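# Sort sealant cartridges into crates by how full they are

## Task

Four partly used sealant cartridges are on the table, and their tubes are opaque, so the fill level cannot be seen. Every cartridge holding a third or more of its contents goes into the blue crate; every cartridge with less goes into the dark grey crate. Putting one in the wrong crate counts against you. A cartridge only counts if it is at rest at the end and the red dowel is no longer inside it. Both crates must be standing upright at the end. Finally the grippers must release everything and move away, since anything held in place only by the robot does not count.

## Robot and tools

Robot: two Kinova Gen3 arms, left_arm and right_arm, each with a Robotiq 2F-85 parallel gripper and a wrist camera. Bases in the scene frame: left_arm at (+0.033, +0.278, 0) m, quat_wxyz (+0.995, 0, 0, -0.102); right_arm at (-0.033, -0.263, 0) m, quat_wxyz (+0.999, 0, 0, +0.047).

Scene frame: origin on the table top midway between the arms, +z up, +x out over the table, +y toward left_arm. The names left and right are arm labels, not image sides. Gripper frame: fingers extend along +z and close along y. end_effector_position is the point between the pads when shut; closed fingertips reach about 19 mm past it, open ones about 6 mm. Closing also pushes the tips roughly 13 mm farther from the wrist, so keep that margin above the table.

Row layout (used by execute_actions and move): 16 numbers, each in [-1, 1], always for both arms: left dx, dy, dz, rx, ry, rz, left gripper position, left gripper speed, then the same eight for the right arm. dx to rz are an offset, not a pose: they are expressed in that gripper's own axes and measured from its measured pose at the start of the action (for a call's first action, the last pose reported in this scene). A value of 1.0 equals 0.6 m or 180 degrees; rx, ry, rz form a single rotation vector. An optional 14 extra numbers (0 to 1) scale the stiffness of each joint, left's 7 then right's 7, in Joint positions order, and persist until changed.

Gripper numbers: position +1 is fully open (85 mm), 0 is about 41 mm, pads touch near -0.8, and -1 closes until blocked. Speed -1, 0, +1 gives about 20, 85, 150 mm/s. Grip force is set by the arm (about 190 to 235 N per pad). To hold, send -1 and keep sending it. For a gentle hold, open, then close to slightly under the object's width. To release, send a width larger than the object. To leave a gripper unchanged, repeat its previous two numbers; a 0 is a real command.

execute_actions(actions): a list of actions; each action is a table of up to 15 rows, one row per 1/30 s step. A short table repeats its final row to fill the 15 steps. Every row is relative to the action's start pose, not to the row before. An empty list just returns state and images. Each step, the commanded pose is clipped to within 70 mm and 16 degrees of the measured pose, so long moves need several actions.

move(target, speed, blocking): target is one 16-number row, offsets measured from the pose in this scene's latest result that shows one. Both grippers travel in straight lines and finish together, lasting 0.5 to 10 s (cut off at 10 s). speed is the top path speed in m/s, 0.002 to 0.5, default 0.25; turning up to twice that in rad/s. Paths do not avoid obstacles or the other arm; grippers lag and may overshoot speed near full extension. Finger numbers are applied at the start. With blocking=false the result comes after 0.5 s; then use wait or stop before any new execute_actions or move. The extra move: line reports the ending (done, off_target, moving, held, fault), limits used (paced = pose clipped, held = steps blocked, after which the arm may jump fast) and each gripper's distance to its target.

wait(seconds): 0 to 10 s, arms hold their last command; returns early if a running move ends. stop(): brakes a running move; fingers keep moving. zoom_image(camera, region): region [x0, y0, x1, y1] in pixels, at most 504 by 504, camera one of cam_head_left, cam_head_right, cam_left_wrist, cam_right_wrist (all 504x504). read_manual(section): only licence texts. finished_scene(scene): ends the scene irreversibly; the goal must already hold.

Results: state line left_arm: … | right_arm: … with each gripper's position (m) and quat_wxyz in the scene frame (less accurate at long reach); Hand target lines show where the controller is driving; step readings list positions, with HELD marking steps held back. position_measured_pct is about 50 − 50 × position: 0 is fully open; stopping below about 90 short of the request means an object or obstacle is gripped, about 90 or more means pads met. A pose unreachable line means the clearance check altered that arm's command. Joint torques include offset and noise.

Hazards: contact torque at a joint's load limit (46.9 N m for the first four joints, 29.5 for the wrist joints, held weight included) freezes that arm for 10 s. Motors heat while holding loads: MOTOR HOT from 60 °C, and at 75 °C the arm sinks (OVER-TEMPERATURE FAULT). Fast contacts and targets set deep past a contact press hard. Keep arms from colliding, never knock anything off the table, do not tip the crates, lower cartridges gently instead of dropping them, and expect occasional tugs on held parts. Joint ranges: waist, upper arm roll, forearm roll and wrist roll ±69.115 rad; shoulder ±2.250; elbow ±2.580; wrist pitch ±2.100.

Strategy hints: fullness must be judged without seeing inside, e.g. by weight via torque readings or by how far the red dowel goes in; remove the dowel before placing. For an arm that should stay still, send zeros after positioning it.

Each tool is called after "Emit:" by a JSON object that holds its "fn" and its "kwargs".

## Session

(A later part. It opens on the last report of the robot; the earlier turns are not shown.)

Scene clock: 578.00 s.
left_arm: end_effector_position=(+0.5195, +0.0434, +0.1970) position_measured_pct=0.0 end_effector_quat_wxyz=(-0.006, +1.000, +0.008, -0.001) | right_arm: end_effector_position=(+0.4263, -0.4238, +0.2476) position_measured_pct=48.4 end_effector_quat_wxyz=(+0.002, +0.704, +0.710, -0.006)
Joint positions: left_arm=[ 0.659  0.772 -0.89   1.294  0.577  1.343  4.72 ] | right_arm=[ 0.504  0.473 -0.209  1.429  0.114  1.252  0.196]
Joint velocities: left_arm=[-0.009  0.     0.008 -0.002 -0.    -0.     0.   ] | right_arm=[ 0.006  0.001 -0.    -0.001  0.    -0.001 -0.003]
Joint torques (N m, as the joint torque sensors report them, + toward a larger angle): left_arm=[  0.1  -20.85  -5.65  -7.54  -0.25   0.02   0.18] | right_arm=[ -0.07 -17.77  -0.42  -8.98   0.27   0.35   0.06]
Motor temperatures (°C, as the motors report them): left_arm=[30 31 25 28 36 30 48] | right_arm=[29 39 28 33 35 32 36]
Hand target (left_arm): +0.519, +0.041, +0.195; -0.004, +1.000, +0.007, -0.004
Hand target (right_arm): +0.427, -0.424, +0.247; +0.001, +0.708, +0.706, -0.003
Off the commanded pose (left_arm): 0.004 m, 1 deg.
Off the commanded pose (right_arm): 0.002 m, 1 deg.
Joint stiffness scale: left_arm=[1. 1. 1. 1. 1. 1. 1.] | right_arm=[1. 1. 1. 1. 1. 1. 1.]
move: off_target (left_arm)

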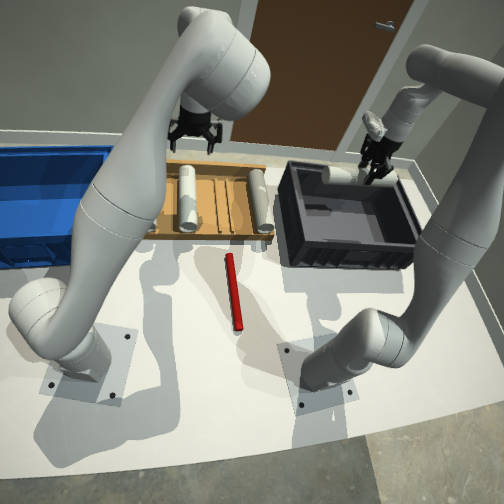

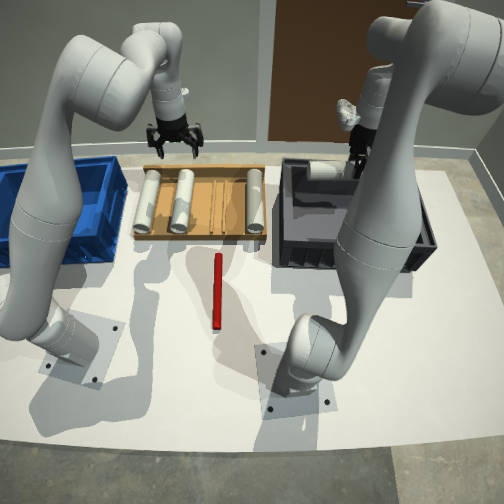

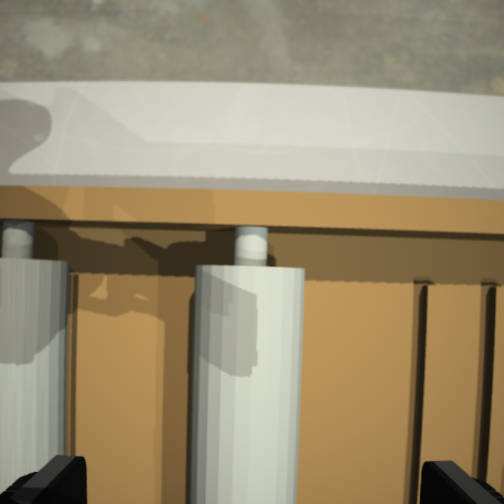

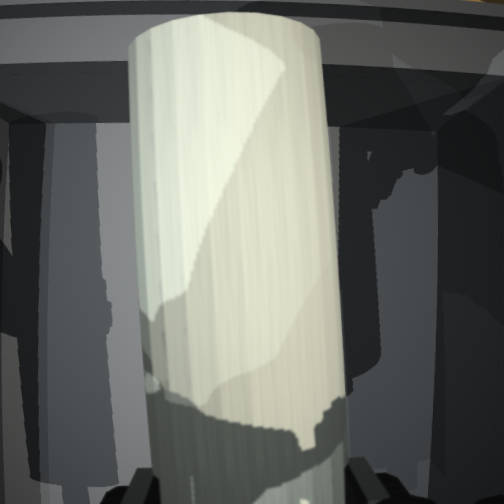

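Emit:
{"fn": "move", "kwargs": {"target": [-0.1, 0, 0.2, 0, 0, 0, 1, 0, -0.05, 0, 0.283, 0, 0, 0, -1, 0], "speed": 0.18}}

Emit:
{"fn": "move", "kwargs": {"target": [0, 0, 0, 0, 0, 0, -1, 0, 0, 0, 0, 0, 0, 0, 1, 0]}}

Scene clock: 592.93 s.
left_arm: end_effector_position=(+0.4610, +0.0461, +0.0799) position_measured_pct=0.0 end_effector_quat_wxyz=(-0.008, +1.000, +0.010, +0.001) | right_arm: end_effector_position=(+0.4271, -0.4515, +0.0805) position_measured_pct=48.4 end_effector_quat_wxyz=(+0.001, +0.706, +0.709, -0.003)
Joint positions: left_arm=[ 0.731  0.812 -0.798  1.653  0.66   0.972  4.638] | right_arm=[ 0.538  0.699 -0.175  1.633  0.163  0.825  0.203]
Joint velocities: left_arm=[ 0.     0.001  0.003  0.     0.    -0.002 -0.   ] | right_arm=[ 0.     0.004 -0.    -0.     0.001  0.002 -0.   ]
Joint torques (N m, as the joint torque sensors report them, + toward a larger angle): left_arm=[ -0.06 -19.75  -5.07  -5.96  -0.16  -0.09   0.16] | right_arm=[  0.63 -19.98  -0.58  -6.89  -0.11   0.39   0.12]
Motor temperatures (°C, as the motors report them): left_arm=[30 32 25 28 36 30 48] | right_arm=[29 38 28 33 35 32 36]
Hand target (left_arm): +0.459, +0.044, +0.077; -0.007, +1.000, +0.009, -0.000
Hand target (right_arm): +0.425, -0.456, +0.078; +0.002, +0.704, +0.710, -0.007
Off the commanded pose (left_arm): 0.004 m, 0 deg.
Off the commanded pose (right_arm): 0.005 m, 0 deg.
Joint stiffness scale: left_arm=[1. 1. 1. 1. 1. 1. 1.] | right_arm=[1. 1. 1. 1. 1. 1. 1.]
move: off_target (left_arm, right_arm)

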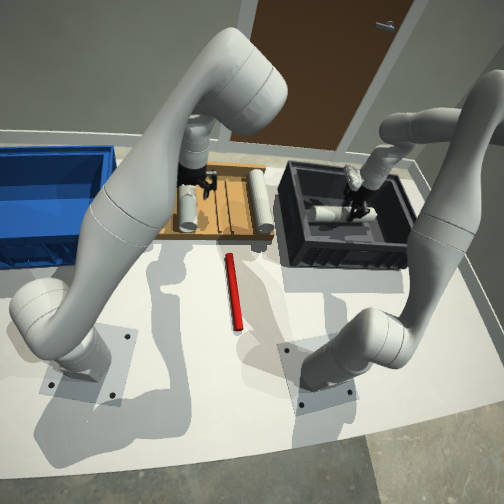

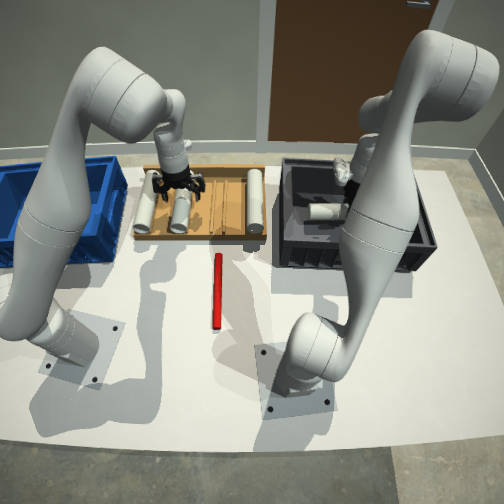

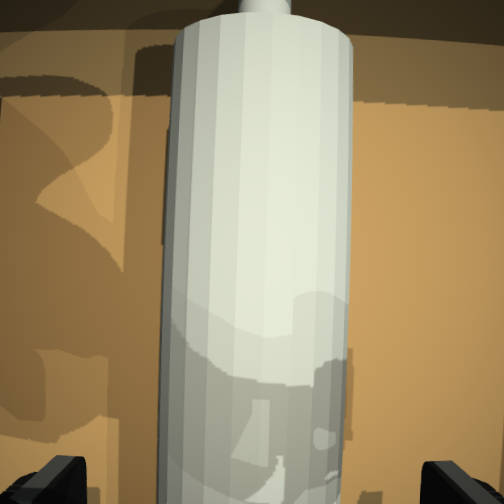

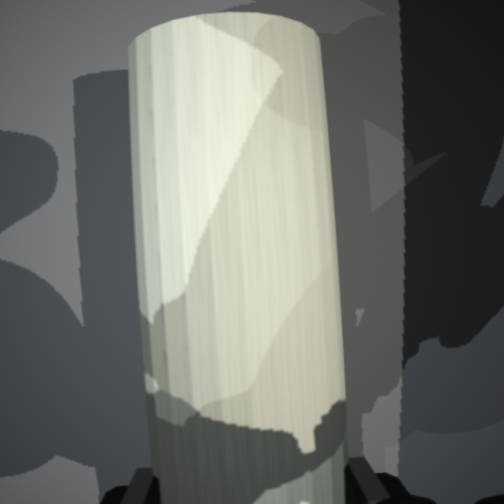

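Scene clock: 593.83 s.
left_arm: end_effector_position=(+0.4611, +0.0465, +0.0809) position_measured_pct=48.8 end_effector_quat_wxyz=(-0.008, +1.000, +0.010, +0.001) | right_arm: end_effector_position=(+0.4271, -0.4515, +0.0805) position_measured_pct=0.0 end_effector_quat_wxyz=(+0.001, +0.706, +0.709, -0.003)
Joint positions: left_arm=[ 0.731  0.81  -0.799  1.653  0.659  0.973  4.638] | right_arm=[ 0.538  0.699 -0.175  1.633  0.163  0.825  0.203]
Joint velocities: left_arm=[ 0.    -0.001  0.    -0.    -0.    -0.001  0.   ] | right_arm=[ 0.001  0.    -0.    -0.    -0.     0.    -0.001]
Joint torques (N m, as the joint torque sensors report them, + toward a larger angle): left_arm=[  1.58 -15.48  -1.72  -7.22   1.94  -1.31   0.26] | right_arm=[  0.5  -18.49   0.08  -6.79   0.02   0.12   0.51]
Motor temperatures (°C, as the motors report them): left_arm=[30 32 25 28 36 30 48] | right_arm=[29 38 28 33 35 32 36]
Hand target (left_arm): +0.461, +0.046, +0.080; -0.008, +1.000, +0.010, +0.001
Hand target (right_arm): +0.427, -0.451, +0.080; +0.001, +0.706, +0.709, -0.003
Off the commanded pose (left_arm): 0.001 m, 0 deg.
Off the commanded pose (right_arm): 0.000 m, 0 deg.
Joint stiffness scale: left_arm=[1. 1. 1. 1. 1. 1. 1.] | right_arm=[1. 1. 1. 1. 1. 1. 1.]
move: done

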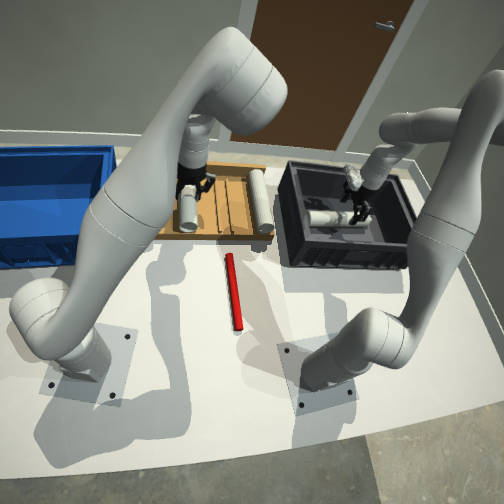

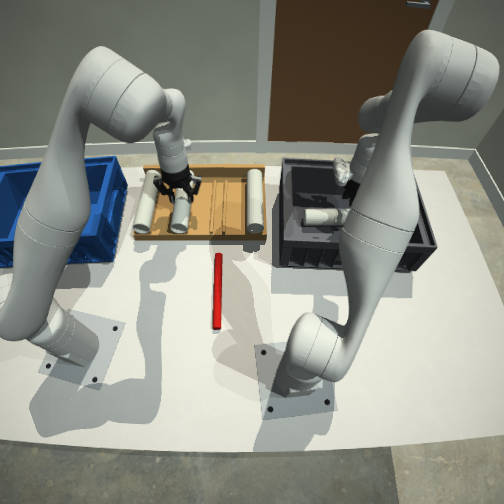

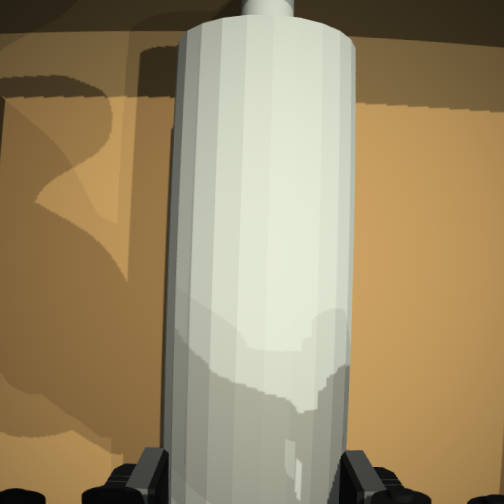

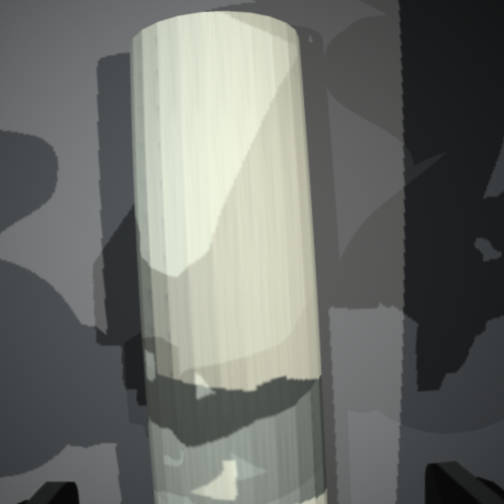

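Emit:
{"fn": "move", "kwargs": {"target": [0, 0, -0.283, 0, 0, 0, -1, 0, 0, 0, -0.283, 0, 0, 0, 1, 0], "speed": 0.25}}

Emit:
{"fn": "move", "kwargs": {"target": [-0.05, -0.61, 0, 0, 0, 0.5, -1, 0, 0.985, 0.072, 0, 0, 0, -0.5, 1, 0], "speed": 0.3}}

Scene clock: 612.47 s.
left_arm: end_effector_position=(+0.4603, +0.0414, +0.2472) position_measured_pct=48.8 end_effector_quat_wxyz=(-0.005, +1.000, +0.008, -0.001) | right_arm: end_effector_position=(+0.4274, -0.4535, +0.2477) position_measured_pct=0.0 end_effector_quat_wxyz=(+0.003, +0.707, +0.707, -0.007)
Joint positions: left_arm=[ 0.791  0.615 -0.928  1.403  0.481  1.368  4.787] | right_arm=[ 0.547  0.499 -0.195  1.386  0.113  1.269  0.247]
Joint velocities: left_arm=[ 0.003 -0.001 -0.003 -0.002 -0.     0.002 -0.   ] | right_arm=[-0.    -0.002 -0.    -0.002  0.001  0.     0.   ]
Joint torques (N m, as the joint torque sensors report them, + toward a larger angle): left_arm=[ -0.18 -19.89  -5.76  -9.47  -0.24  -0.02   0.06] | right_arm=[  0.04 -18.37  -0.59  -8.2    0.13   0.28   0.01]
Motor temperatures (°C, as the motors report them): left_arm=[30 32 25 28 36 30 48] | right_arm=[29 38 28 33 35 32 36]
Hand target (left_arm): +0.461, +0.043, +0.250; -0.007, +1.000, +0.009, +0.000
Hand target (right_arm): +0.428, -0.450, +0.250; +0.001, +0.706, +0.709, -0.003
Off the commanded pose (left_arm): 0.004 m, 0 deg.
Off the commanded pose (right_arm): 0.004 m, 1 deg.
Joint stiffness scale: left_arm=[1. 1. 1. 1. 1. 1. 1.] | right_arm=[1. 1. 1. 1. 1. 1. 1.]
move: off_target (left_arm, right_arm)

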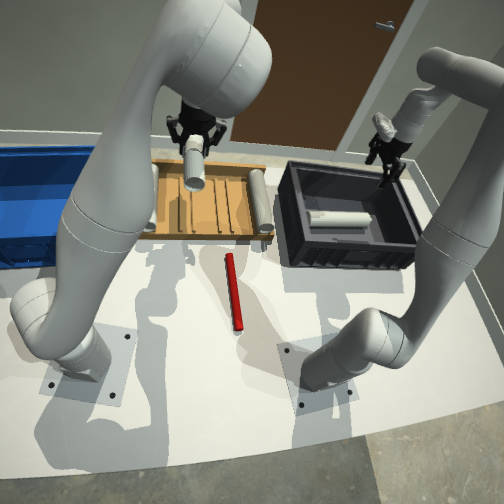

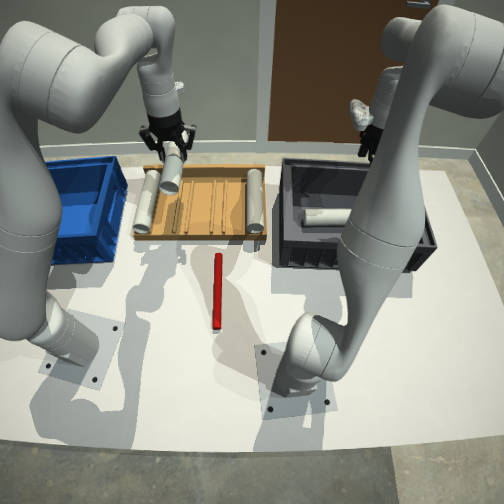

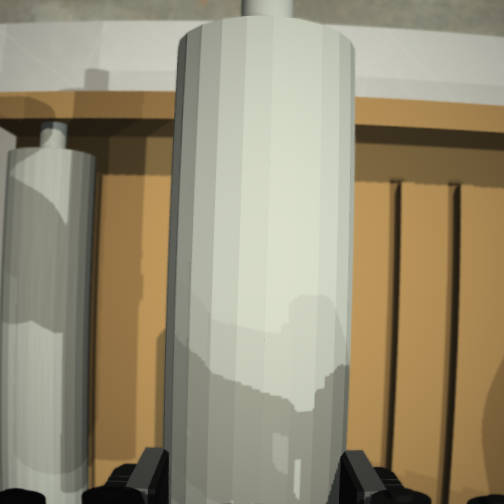

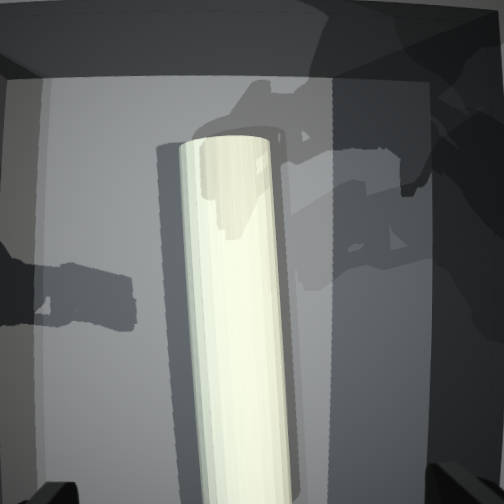

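Scene clock: 615.83 s.
left_arm: end_effector_position=(+0.4237, +0.4090, +0.2525) position_measured_pct=48.8 end_effector_quat_wxyz=(-0.006, +0.714, -0.700, -0.006) | right_arm: end_effector_position=(+0.4681, +0.1409, +0.2425) position_measured_pct=0.0 end_effector_quat_wxyz=(-0.005, +0.002, +1.000, +0.001)
Joint positions: left_arm=[ 0.069  0.408 -0.908  1.664  0.323  1.225  2.46 ] | right_arm=[-0.453  0.946 -0.615  0.62   0.481  1.667  0.677]
Joint velocities: left_arm=[-0.006 -0.     0.008  0.     0.    -0.001 -0.001] | right_arm=[-0.004  0.004  0.003 -0.003 -0.001  0.001  0.   ]
Joint torques (N m, as the joint torque sensors report them, + toward a larger angle): left_arm=[ -0.22 -15.17  -3.61  -9.52  -0.01  -0.08   0.14] | right_arm=[  0.39 -24.14  -2.23  -7.57   0.21   0.44   0.48]
Motor temperatures (°C, as the motors report them): left_arm=[30 32 25 28 36 30 48] | right_arm=[29 38 28 33 35 32 36]
Hand target (left_arm): +0.426, +0.406, +0.252; -0.004, +0.713, -0.702, -0.004
Hand target (right_arm): +0.469, +0.139, +0.241; -0.003, +0.000, +1.000, -0.005
Off the commanded pose (left_arm): 0.003 m, 1 deg.
Off the commanded pose (right_arm): 0.005 m, 1 deg.
Joint stiffness scale: left_arm=[1. 1. 1. 1. 1. 1. 1.] | right_arm=[1. 1. 1. 1. 1. 1. 1.]
move: off_target (right_arm)

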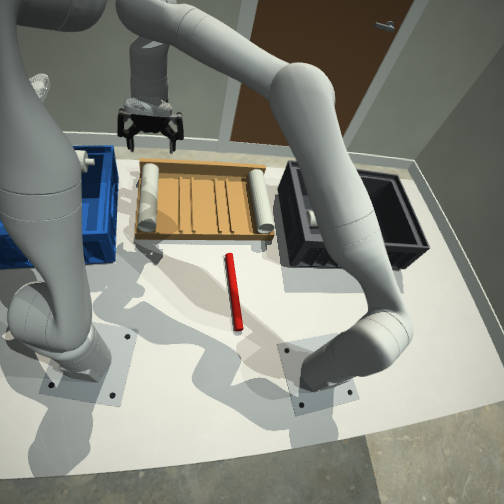

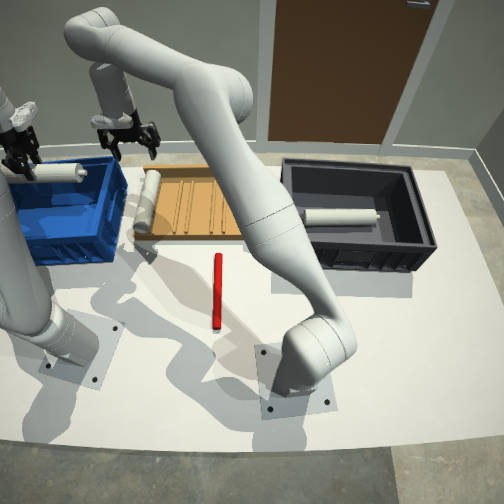

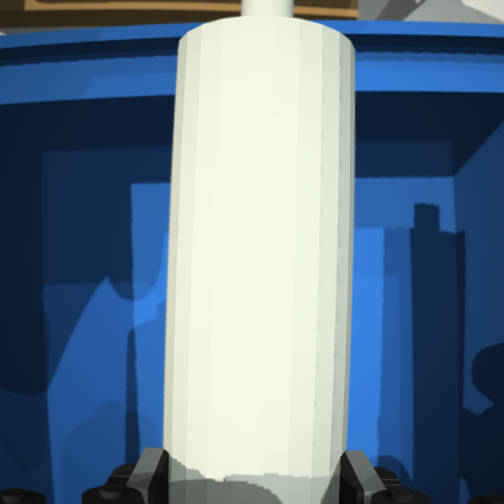

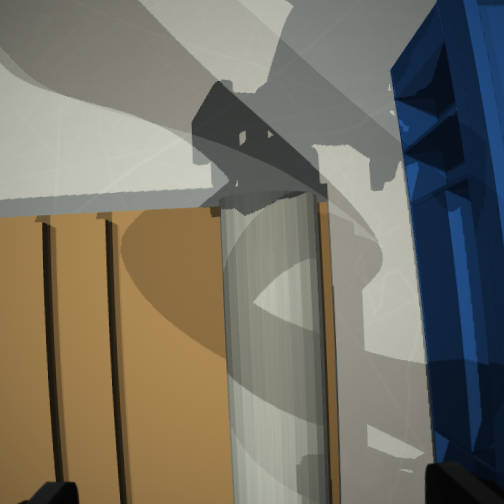

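Emit:
{"fn": "move", "kwargs": {"target": [-0.1, -0.094, 0.287, 0, 0, 0, -1, 0, 0, 0.018, 0.276, 0, 0, 0, 1, 0], "speed": 0.18}}

Emit:
{"fn": "move", "kwargs": {"target": [0, 0, 0, 0, 0, 0, 1, 0, 0, 0, 0, 0, 0, 0, -1, 0]}}

Scene clock: 635.90 s.
left_arm: end_effector_position=(+0.4758, +0.4738, +0.0837) position_measured_pct=48.8 end_effector_quat_wxyz=(-0.005, +0.715, -0.699, -0.009) | right_arm: end_effector_position=(+0.4653, +0.1528, +0.0801) position_measured_pct=0.0 end_effector_quat_wxyz=(-0.007, +0.001, +1.000, +0.003)
Joint positions: left_arm=[-0.204  0.777 -0.742  1.67   0.604  0.932  2.2  ] | right_arm=[-0.423  1.068 -0.573  0.911  0.504  1.282  0.593]
Joint velocities: left_arm=[-0.006  0.004  0.004 -0.001  0.    -0.001 -0.001] | right_arm=[-0.     0.001  0.     0.001 -0.001  0.001  0.001]
Joint torques (N m, as the joint torque sensors report them, + toward a larger angle): left_arm=[ -0.32 -21.02  -5.21  -6.91  -0.27   0.23  -0.13] | right_arm=[  0.76 -24.73  -2.86  -7.27   0.11   0.02   0.34]
Motor temperatures (°C, as the motors report them): left_arm=[30 32 25 28 36 30 48] | right_arm=[29 38 28 33 35 32 36]
Hand target (left_arm): +0.479, +0.474, +0.082; -0.007, +0.715, -0.700, -0.007
Hand target (right_arm): +0.466, +0.152, +0.077; -0.005, +0.002, +1.000, +0.001
Off the commanded pose (left_arm): 0.004 m, 0 deg.
Off the commanded pose (right_arm): 0.004 m, 0 deg.
Joint stiffness scale: left_arm=[1. 1. 1. 1. 1. 1. 1.] | right_arm=[1. 1. 1. 1. 1. 1. 1.]
move: off_target (left_arm, right_arm)

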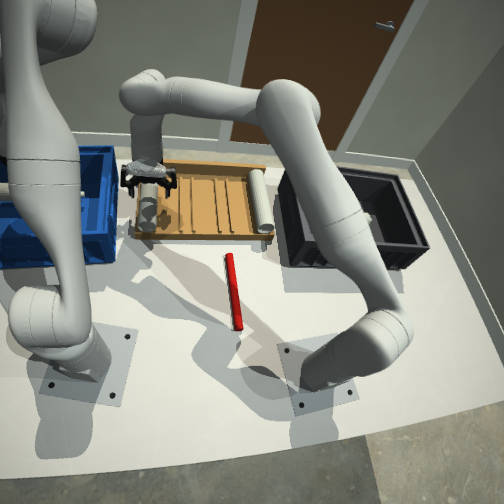

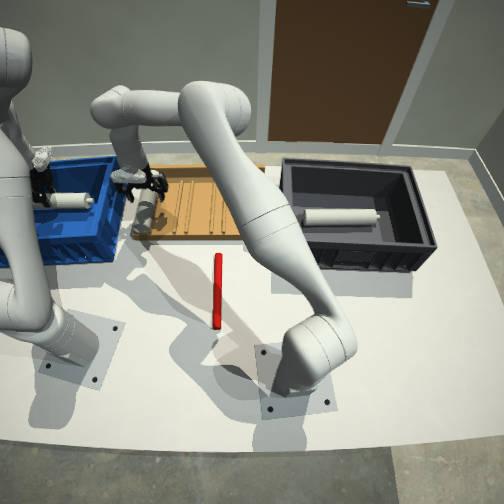

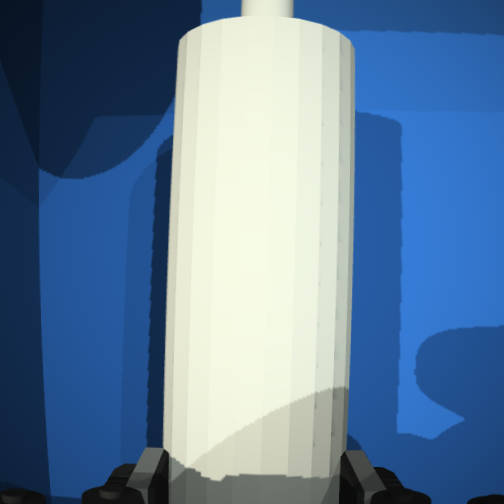

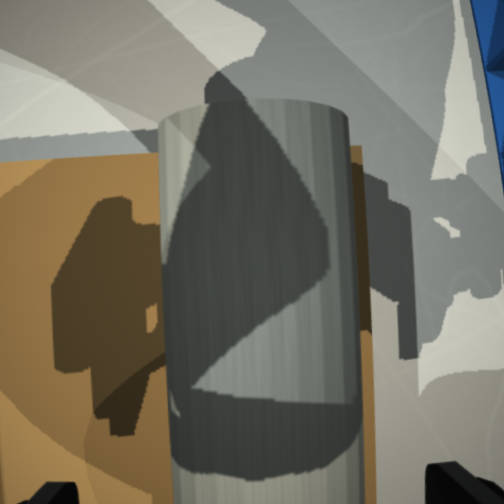

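Scene clock: 636.80 s.
left_arm: end_effector_position=(+0.4757, +0.4738, +0.0836) position_measured_pct=0.0 end_effector_quat_wxyz=(-0.005, +0.715, -0.699, -0.009) | right_arm: end_effector_position=(+0.4654, +0.1531, +0.0810) position_measured_pct=48.8 end_effector_quat_wxyz=(-0.006, +0.001, +1.000, +0.004)
Joint positions: left_arm=[-0.204  0.777 -0.742  1.67   0.604  0.932  2.2  ] | right_arm=[-0.423  1.067 -0.573  0.911  0.504  1.282  0.593]
Joint velocities: left_arm=[-0.     0.003 -0.001  0.    -0.     0.    -0.   ] | right_arm=[-0.    -0.001 -0.     0.002 -0.001 -0.001  0.   ]
Joint torques (N m, as the joint torque sensors report them, + toward a larger angle): left_arm=[  0.12 -19.92  -4.41  -7.57   0.44  -0.35   0.19] | right_arm=[  2.65 -21.8   -0.85  -6.71   1.13   0.17   0.41]
Motor temperatures (°C, as the motors report them): left_arm=[30 32 25 28 36 30 48] | right_arm=[29 38 28 33 35 32 36]
Hand target (left_arm): +0.476, +0.474, +0.084; -0.005, +0.715, -0.699, -0.009
Hand target (right_arm): +0.465, +0.153, +0.080; -0.007, +0.001, +1.000, +0.003
Off the commanded pose (left_arm): 0.000 m, 0 deg.
Off the commanded pose (right_arm): 0.001 m, 0 deg.
Joint stiffness scale: left_arm=[1. 1. 1. 1. 1. 1. 1.] | right_arm=[1. 1. 1. 1. 1. 1. 1.]
move: done

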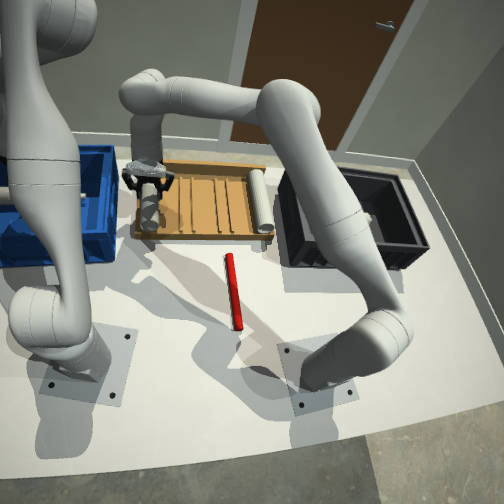

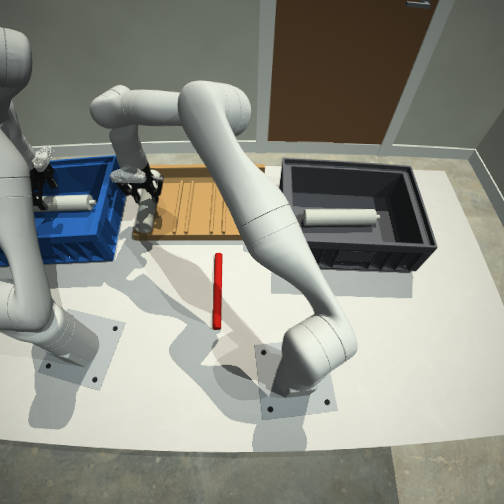

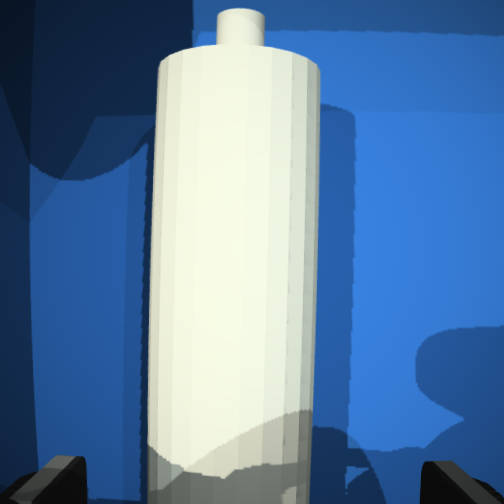

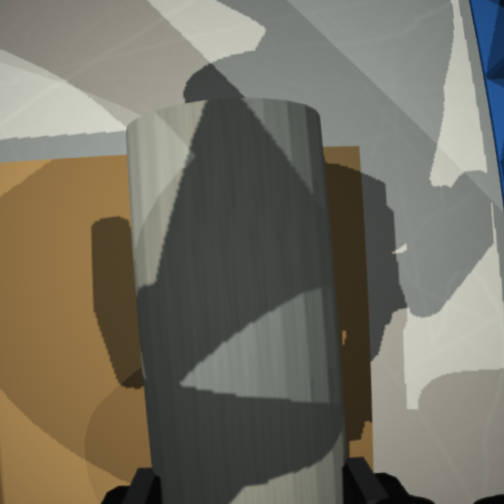

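Emit:
{"fn": "move", "kwargs": {"target": [0, 0, -0.28, 0, 0, 0, 1, 0, 0, 0, -0.28, 0, 0, 0, -1, 0], "speed": 0.25}}

Emit:
{"fn": "move", "kwargs": {"target": [0.5, 0.017, 0, 0, 0, -0.5, 1, 0, 0.175, -1, 0, 0, 0, 0.5, -1, 0], "speed": 0.3}}

Scene clock: 657.43 s.
left_arm: end_effector_position=(+0.4783, +0.4684, +0.2482) position_measured_pct=0.0 end_effector_quat_wxyz=(-0.003, +0.714, -0.700, -0.006) | right_arm: end_effector_position=(+0.4701, +0.1507, +0.2504) position_measured_pct=48.8 end_effector_quat_wxyz=(-0.003, +0.005, +1.000, +0.004)
Joint positions: left_arm=[-0.137  0.578 -0.864  1.426  0.43   1.331  2.347] | right_arm=[-0.483  0.964 -0.599  0.544  0.477  1.704  0.684]
Joint velocities: left_arm=[ 0.002  0.002 -0.004 -0.001  0.     0.001 -0.   ] | right_arm=[-0.004  0.002 -0.    -0.003 -0.     0.001 -0.001]
Joint torques (N m, as the joint torque sensors report them, + toward a larger angle): left_arm=[ -0.08 -17.68  -4.33  -7.79  -0.07  -0.03   0.33] | right_arm=[ -0.23 -25.59  -1.66  -8.22   0.1    0.5    0.22]
Motor temperatures (°C, as the motors report them): left_arm=[30 32 25 28 36 30 48] | right_arm=[29 38 28 33 35 32 36]
Hand target (left_arm): +0.477, +0.470, +0.251; -0.005, +0.715, -0.699, -0.008
Hand target (right_arm): +0.468, +0.152, +0.249; -0.006, +0.001, +1.000, +0.004
Off the commanded pose (left_arm): 0.004 m, 0 deg.
Off the commanded pose (right_arm): 0.003 m, 1 deg.
Joint stiffness scale: left_arm=[1. 1. 1. 1. 1. 1. 1.] | right_arm=[1. 1. 1. 1. 1. 1. 1.]
move: off_target (left_arm)

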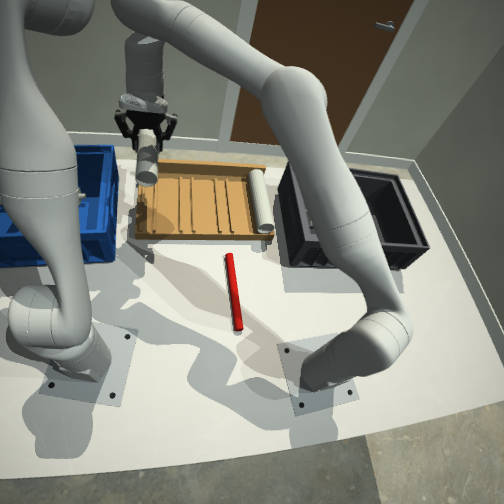

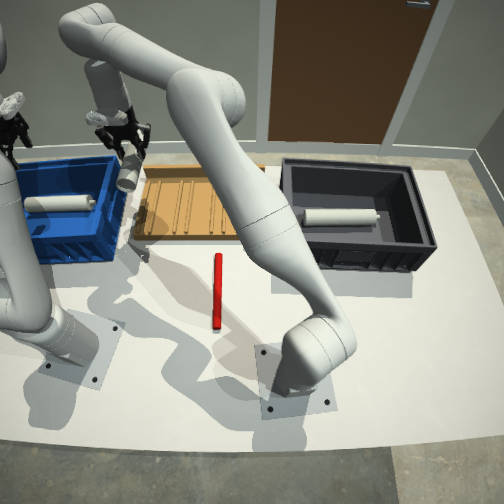

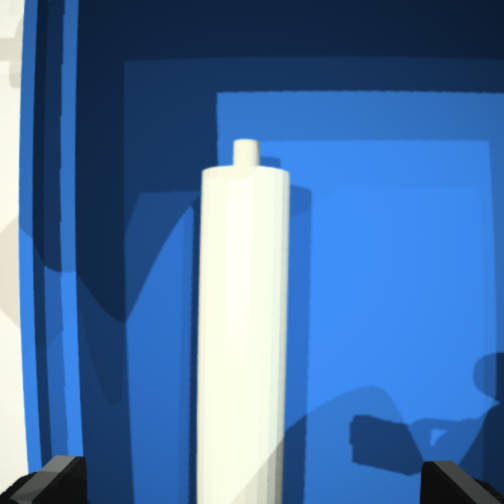

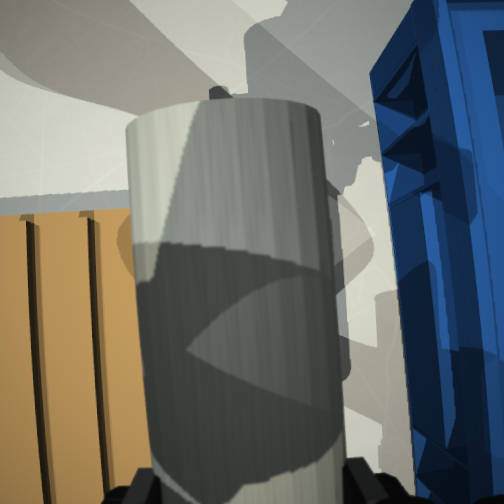

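Scene clock: 660.67 s.
left_arm: end_effector_position=(+0.4732, +0.1721, +0.2443) position_measured_pct=0.0 end_effector_quat_wxyz=(-0.007, +1.000, +0.010, -0.001) | right_arm: end_effector_position=(+0.3611, -0.4505, +0.2478) position_measured_pct=48.8 end_effector_quat_wxyz=(+0.001, +0.710, +0.704, -0.002)
Joint positions: left_arm=[ 0.648  0.589 -1.082  1.535  0.515  1.336  4.452] | right_arm=[ 0.599  0.358 -0.169  1.607  0.068  1.182  0.312]
Joint velocities: left_arm=[ 0.002  0.001 -0.001 -0.     0.     0.001  0.   ] | right_arm=[ 0.008  0.002 -0.     0.    -0.    -0.     0.002]
Joint torques (N m, as the joint torque sensors report them, + toward a larger angle): left_arm=[ -0.53 -16.12  -5.28  -7.95  -0.29  -0.04   0.21] | right_arm=[  0.65 -15.85   0.39  -8.73   0.44   0.56   0.16]
Motor temperatures (°C, as the motors report them): left_arm=[30 32 25 28 36 30 48] | right_arm=[29 38 28 33 35 32 36]
Hand target (left_arm): +0.473, +0.169, +0.244; -0.006, +1.000, +0.010, -0.003
Hand target (right_arm): +0.361, -0.450, +0.247; -0.003, +0.711, +0.704, -0.000
Off the commanded pose (left_arm): 0.004 m, 0 deg.
Off the commanded pose (right_arm): 0.004 m, 1 deg.
Joint stiffness scale: left_arm=[1. 1. 1. 1. 1. 1. 1.] | right_arm=[1. 1. 1. 1. 1. 1. 1.]
move: off_target (left_arm, right_arm)

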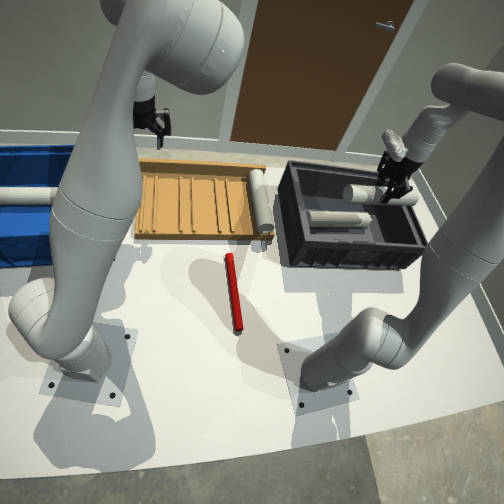

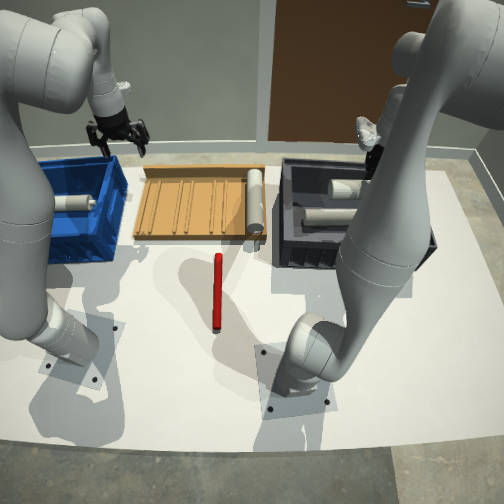

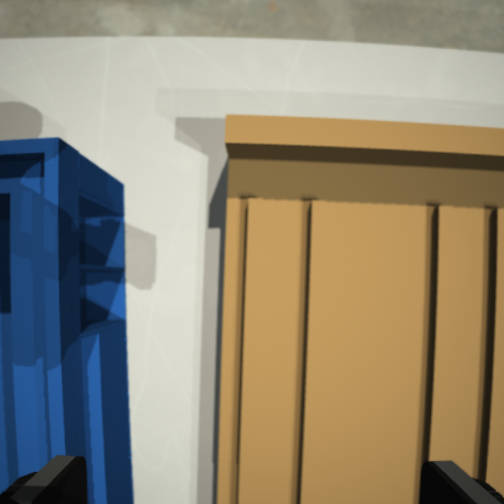

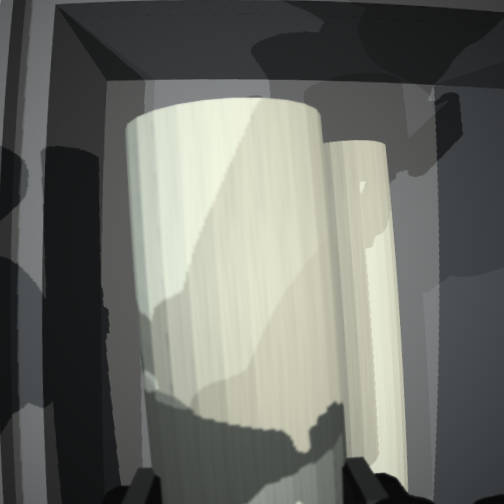

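Emit:
{"fn": "move", "kwargs": {"target": [-0.013, 0.57, 0.14, 0, 0, 0, 1, 0, 0, -0.025, 0.265, 0, 0, 0, -1, 0], "speed": 0.25}}

Emit:
{"fn": "move", "kwargs": {"target": [0, 0, 0, 0, 0, 0, 1, 0, 0, 0, 0, 0, 0, 0, 1, 0]}}

Scene clock: 670.53 s.
left_arm: end_effector_position=(+0.4733, -0.1666, +0.1574) position_measured_pct=0.0 end_effector_quat_wxyz=(-0.008, +1.000, +0.008, +0.003) | right_arm: end_effector_position=(+0.3466, -0.4498, +0.0909) position_measured_pct=48.8 end_effector_quat_wxyz=(+0.001, +0.710, +0.704, +0.000)
Joint positions: left_arm=[ 0.867  0.988 -0.843  0.942  0.663  1.446  5.146] | right_arm=[ 0.59   0.554 -0.14   1.89   0.113  0.704  0.282]
Joint velocities: left_arm=[-0.002  0.005 -0.001 -0.003  0.     0.002 -0.001] | right_arm=[-0.003  0.001  0.002 -0.002  0.     0.    -0.   ]
Joint torques (N m, as the joint torque sensors report them, + toward a larger angle): left_arm=[ -0.06 -25.25  -4.89  -7.59  -0.25   0.15   0.03] | right_arm=[  0.32 -16.56   0.07  -6.39   0.49   0.33   0.15]
Motor temperatures (°C, as the motors report them): left_arm=[30 32 25 28 36 30 48] | right_arm=[29 38 28 33 35 32 36]
Hand target (left_arm): +0.471, -0.168, +0.155; -0.007, +1.000, +0.010, -0.002
Hand target (right_arm): +0.345, -0.451, +0.089; +0.001, +0.710, +0.704, -0.002
Off the commanded pose (left_arm): 0.003 m, 1 deg.
Off the commanded pose (right_arm): 0.002 m, 0 deg.
Joint stiffness scale: left_arm=[1. 1. 1. 1. 1. 1. 1.] | right_arm=[1. 1. 1. 1. 1. 1. 1.]
move: done

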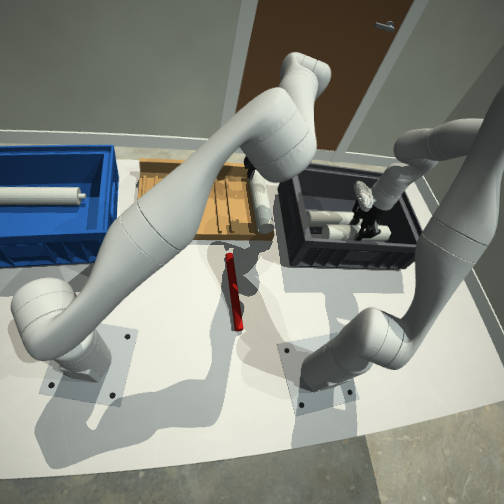

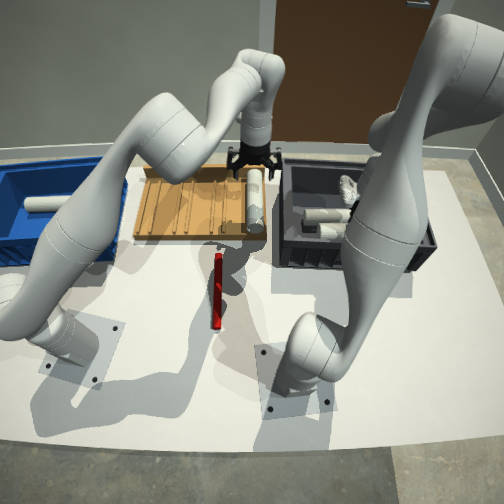

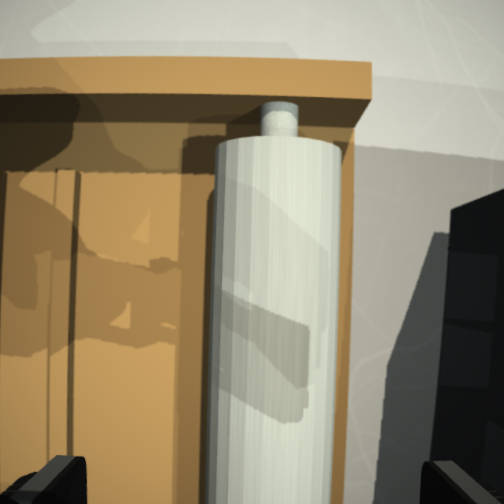

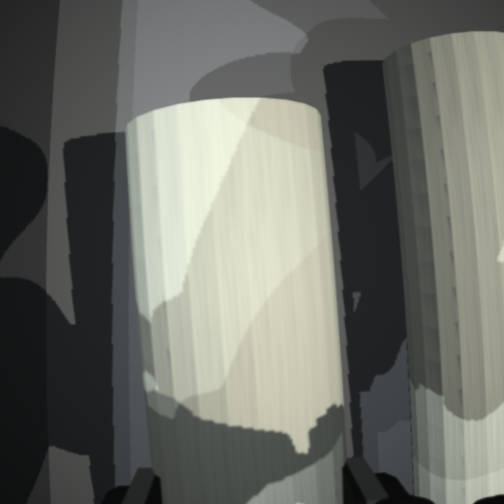

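Scene clock: 671.43 s.
left_arm: end_effector_position=(+0.4733, -0.1666, +0.1574) position_measured_pct=0.0 end_effector_quat_wxyz=(-0.008, +1.000, +0.008, +0.003) | right_arm: end_effector_position=(+0.3468, -0.4499, +0.0909) position_measured_pct=0.0 end_effector_quat_wxyz=(+0.001, +0.710, +0.704, +0.000)
Joint positions: left_arm=[ 0.867  0.988 -0.843  0.942  0.663  1.446  5.146] | right_arm=[ 0.59   0.554 -0.14   1.89   0.113  0.704  0.282]
Joint velocities: left_arm=[-0.001 -0.001  0.002 -0.    -0.     0.001  0.   ] | right_arm=[-0.     0.    -0.    -0.    -0.     0.001 -0.   ]
Joint torques (N m, as the joint torque sensors report them, + toward a larger angle): left_arm=[ -0.13 -24.83  -5.35  -7.21  -0.38  -0.17   0.24] | right_arm=[  0.85 -14.88   0.    -4.23   0.34   1.02   0.18]
Motor temperatures (°C, as the motors report them): left_arm=[30 32 25 28 36 30 48] | right_arm=[29 38 28 33 35 32 36]
Hand target (left_arm): +0.473, -0.167, +0.157; -0.008, +1.000, +0.008, +0.003
Hand target (right_arm): +0.347, -0.450, +0.091; +0.001, +0.710, +0.704, +0.000
Off the commanded pose (left_arm): 0.000 m, 0 deg.
Off the commanded pose (right_arm): 0.000 m, 0 deg.
Joint stiffness scale: left_arm=[1. 1. 1. 1. 1. 1. 1.] | right_arm=[1. 1. 1. 1. 1. 1. 1.]
move: done

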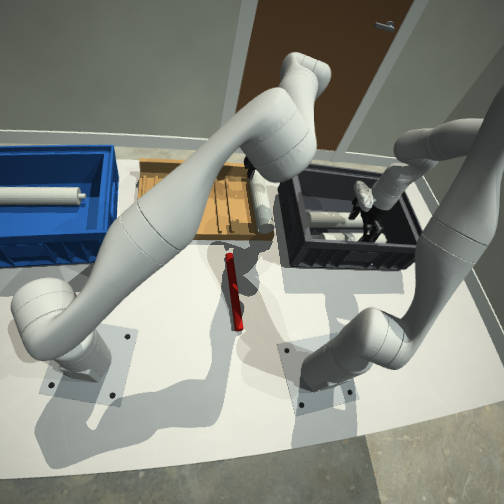

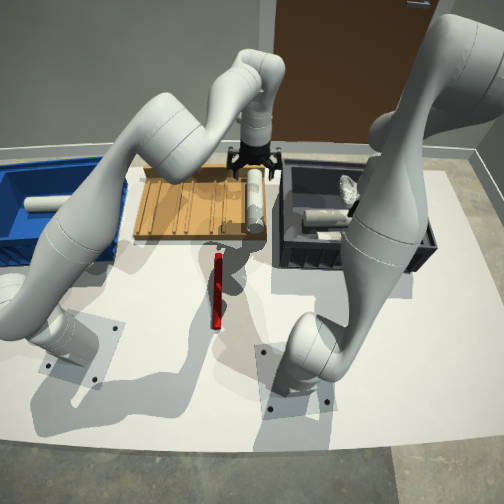

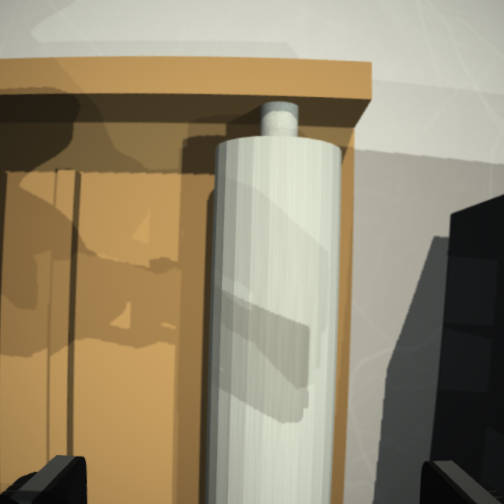

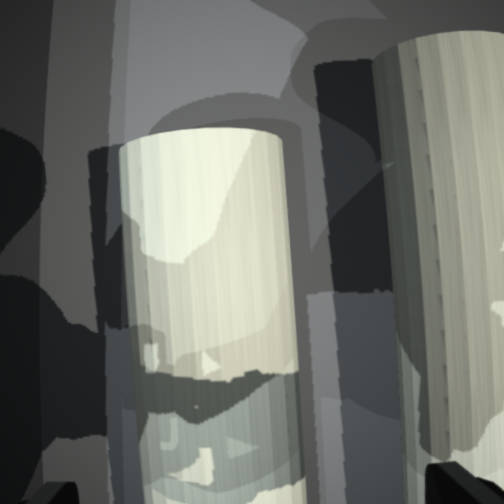

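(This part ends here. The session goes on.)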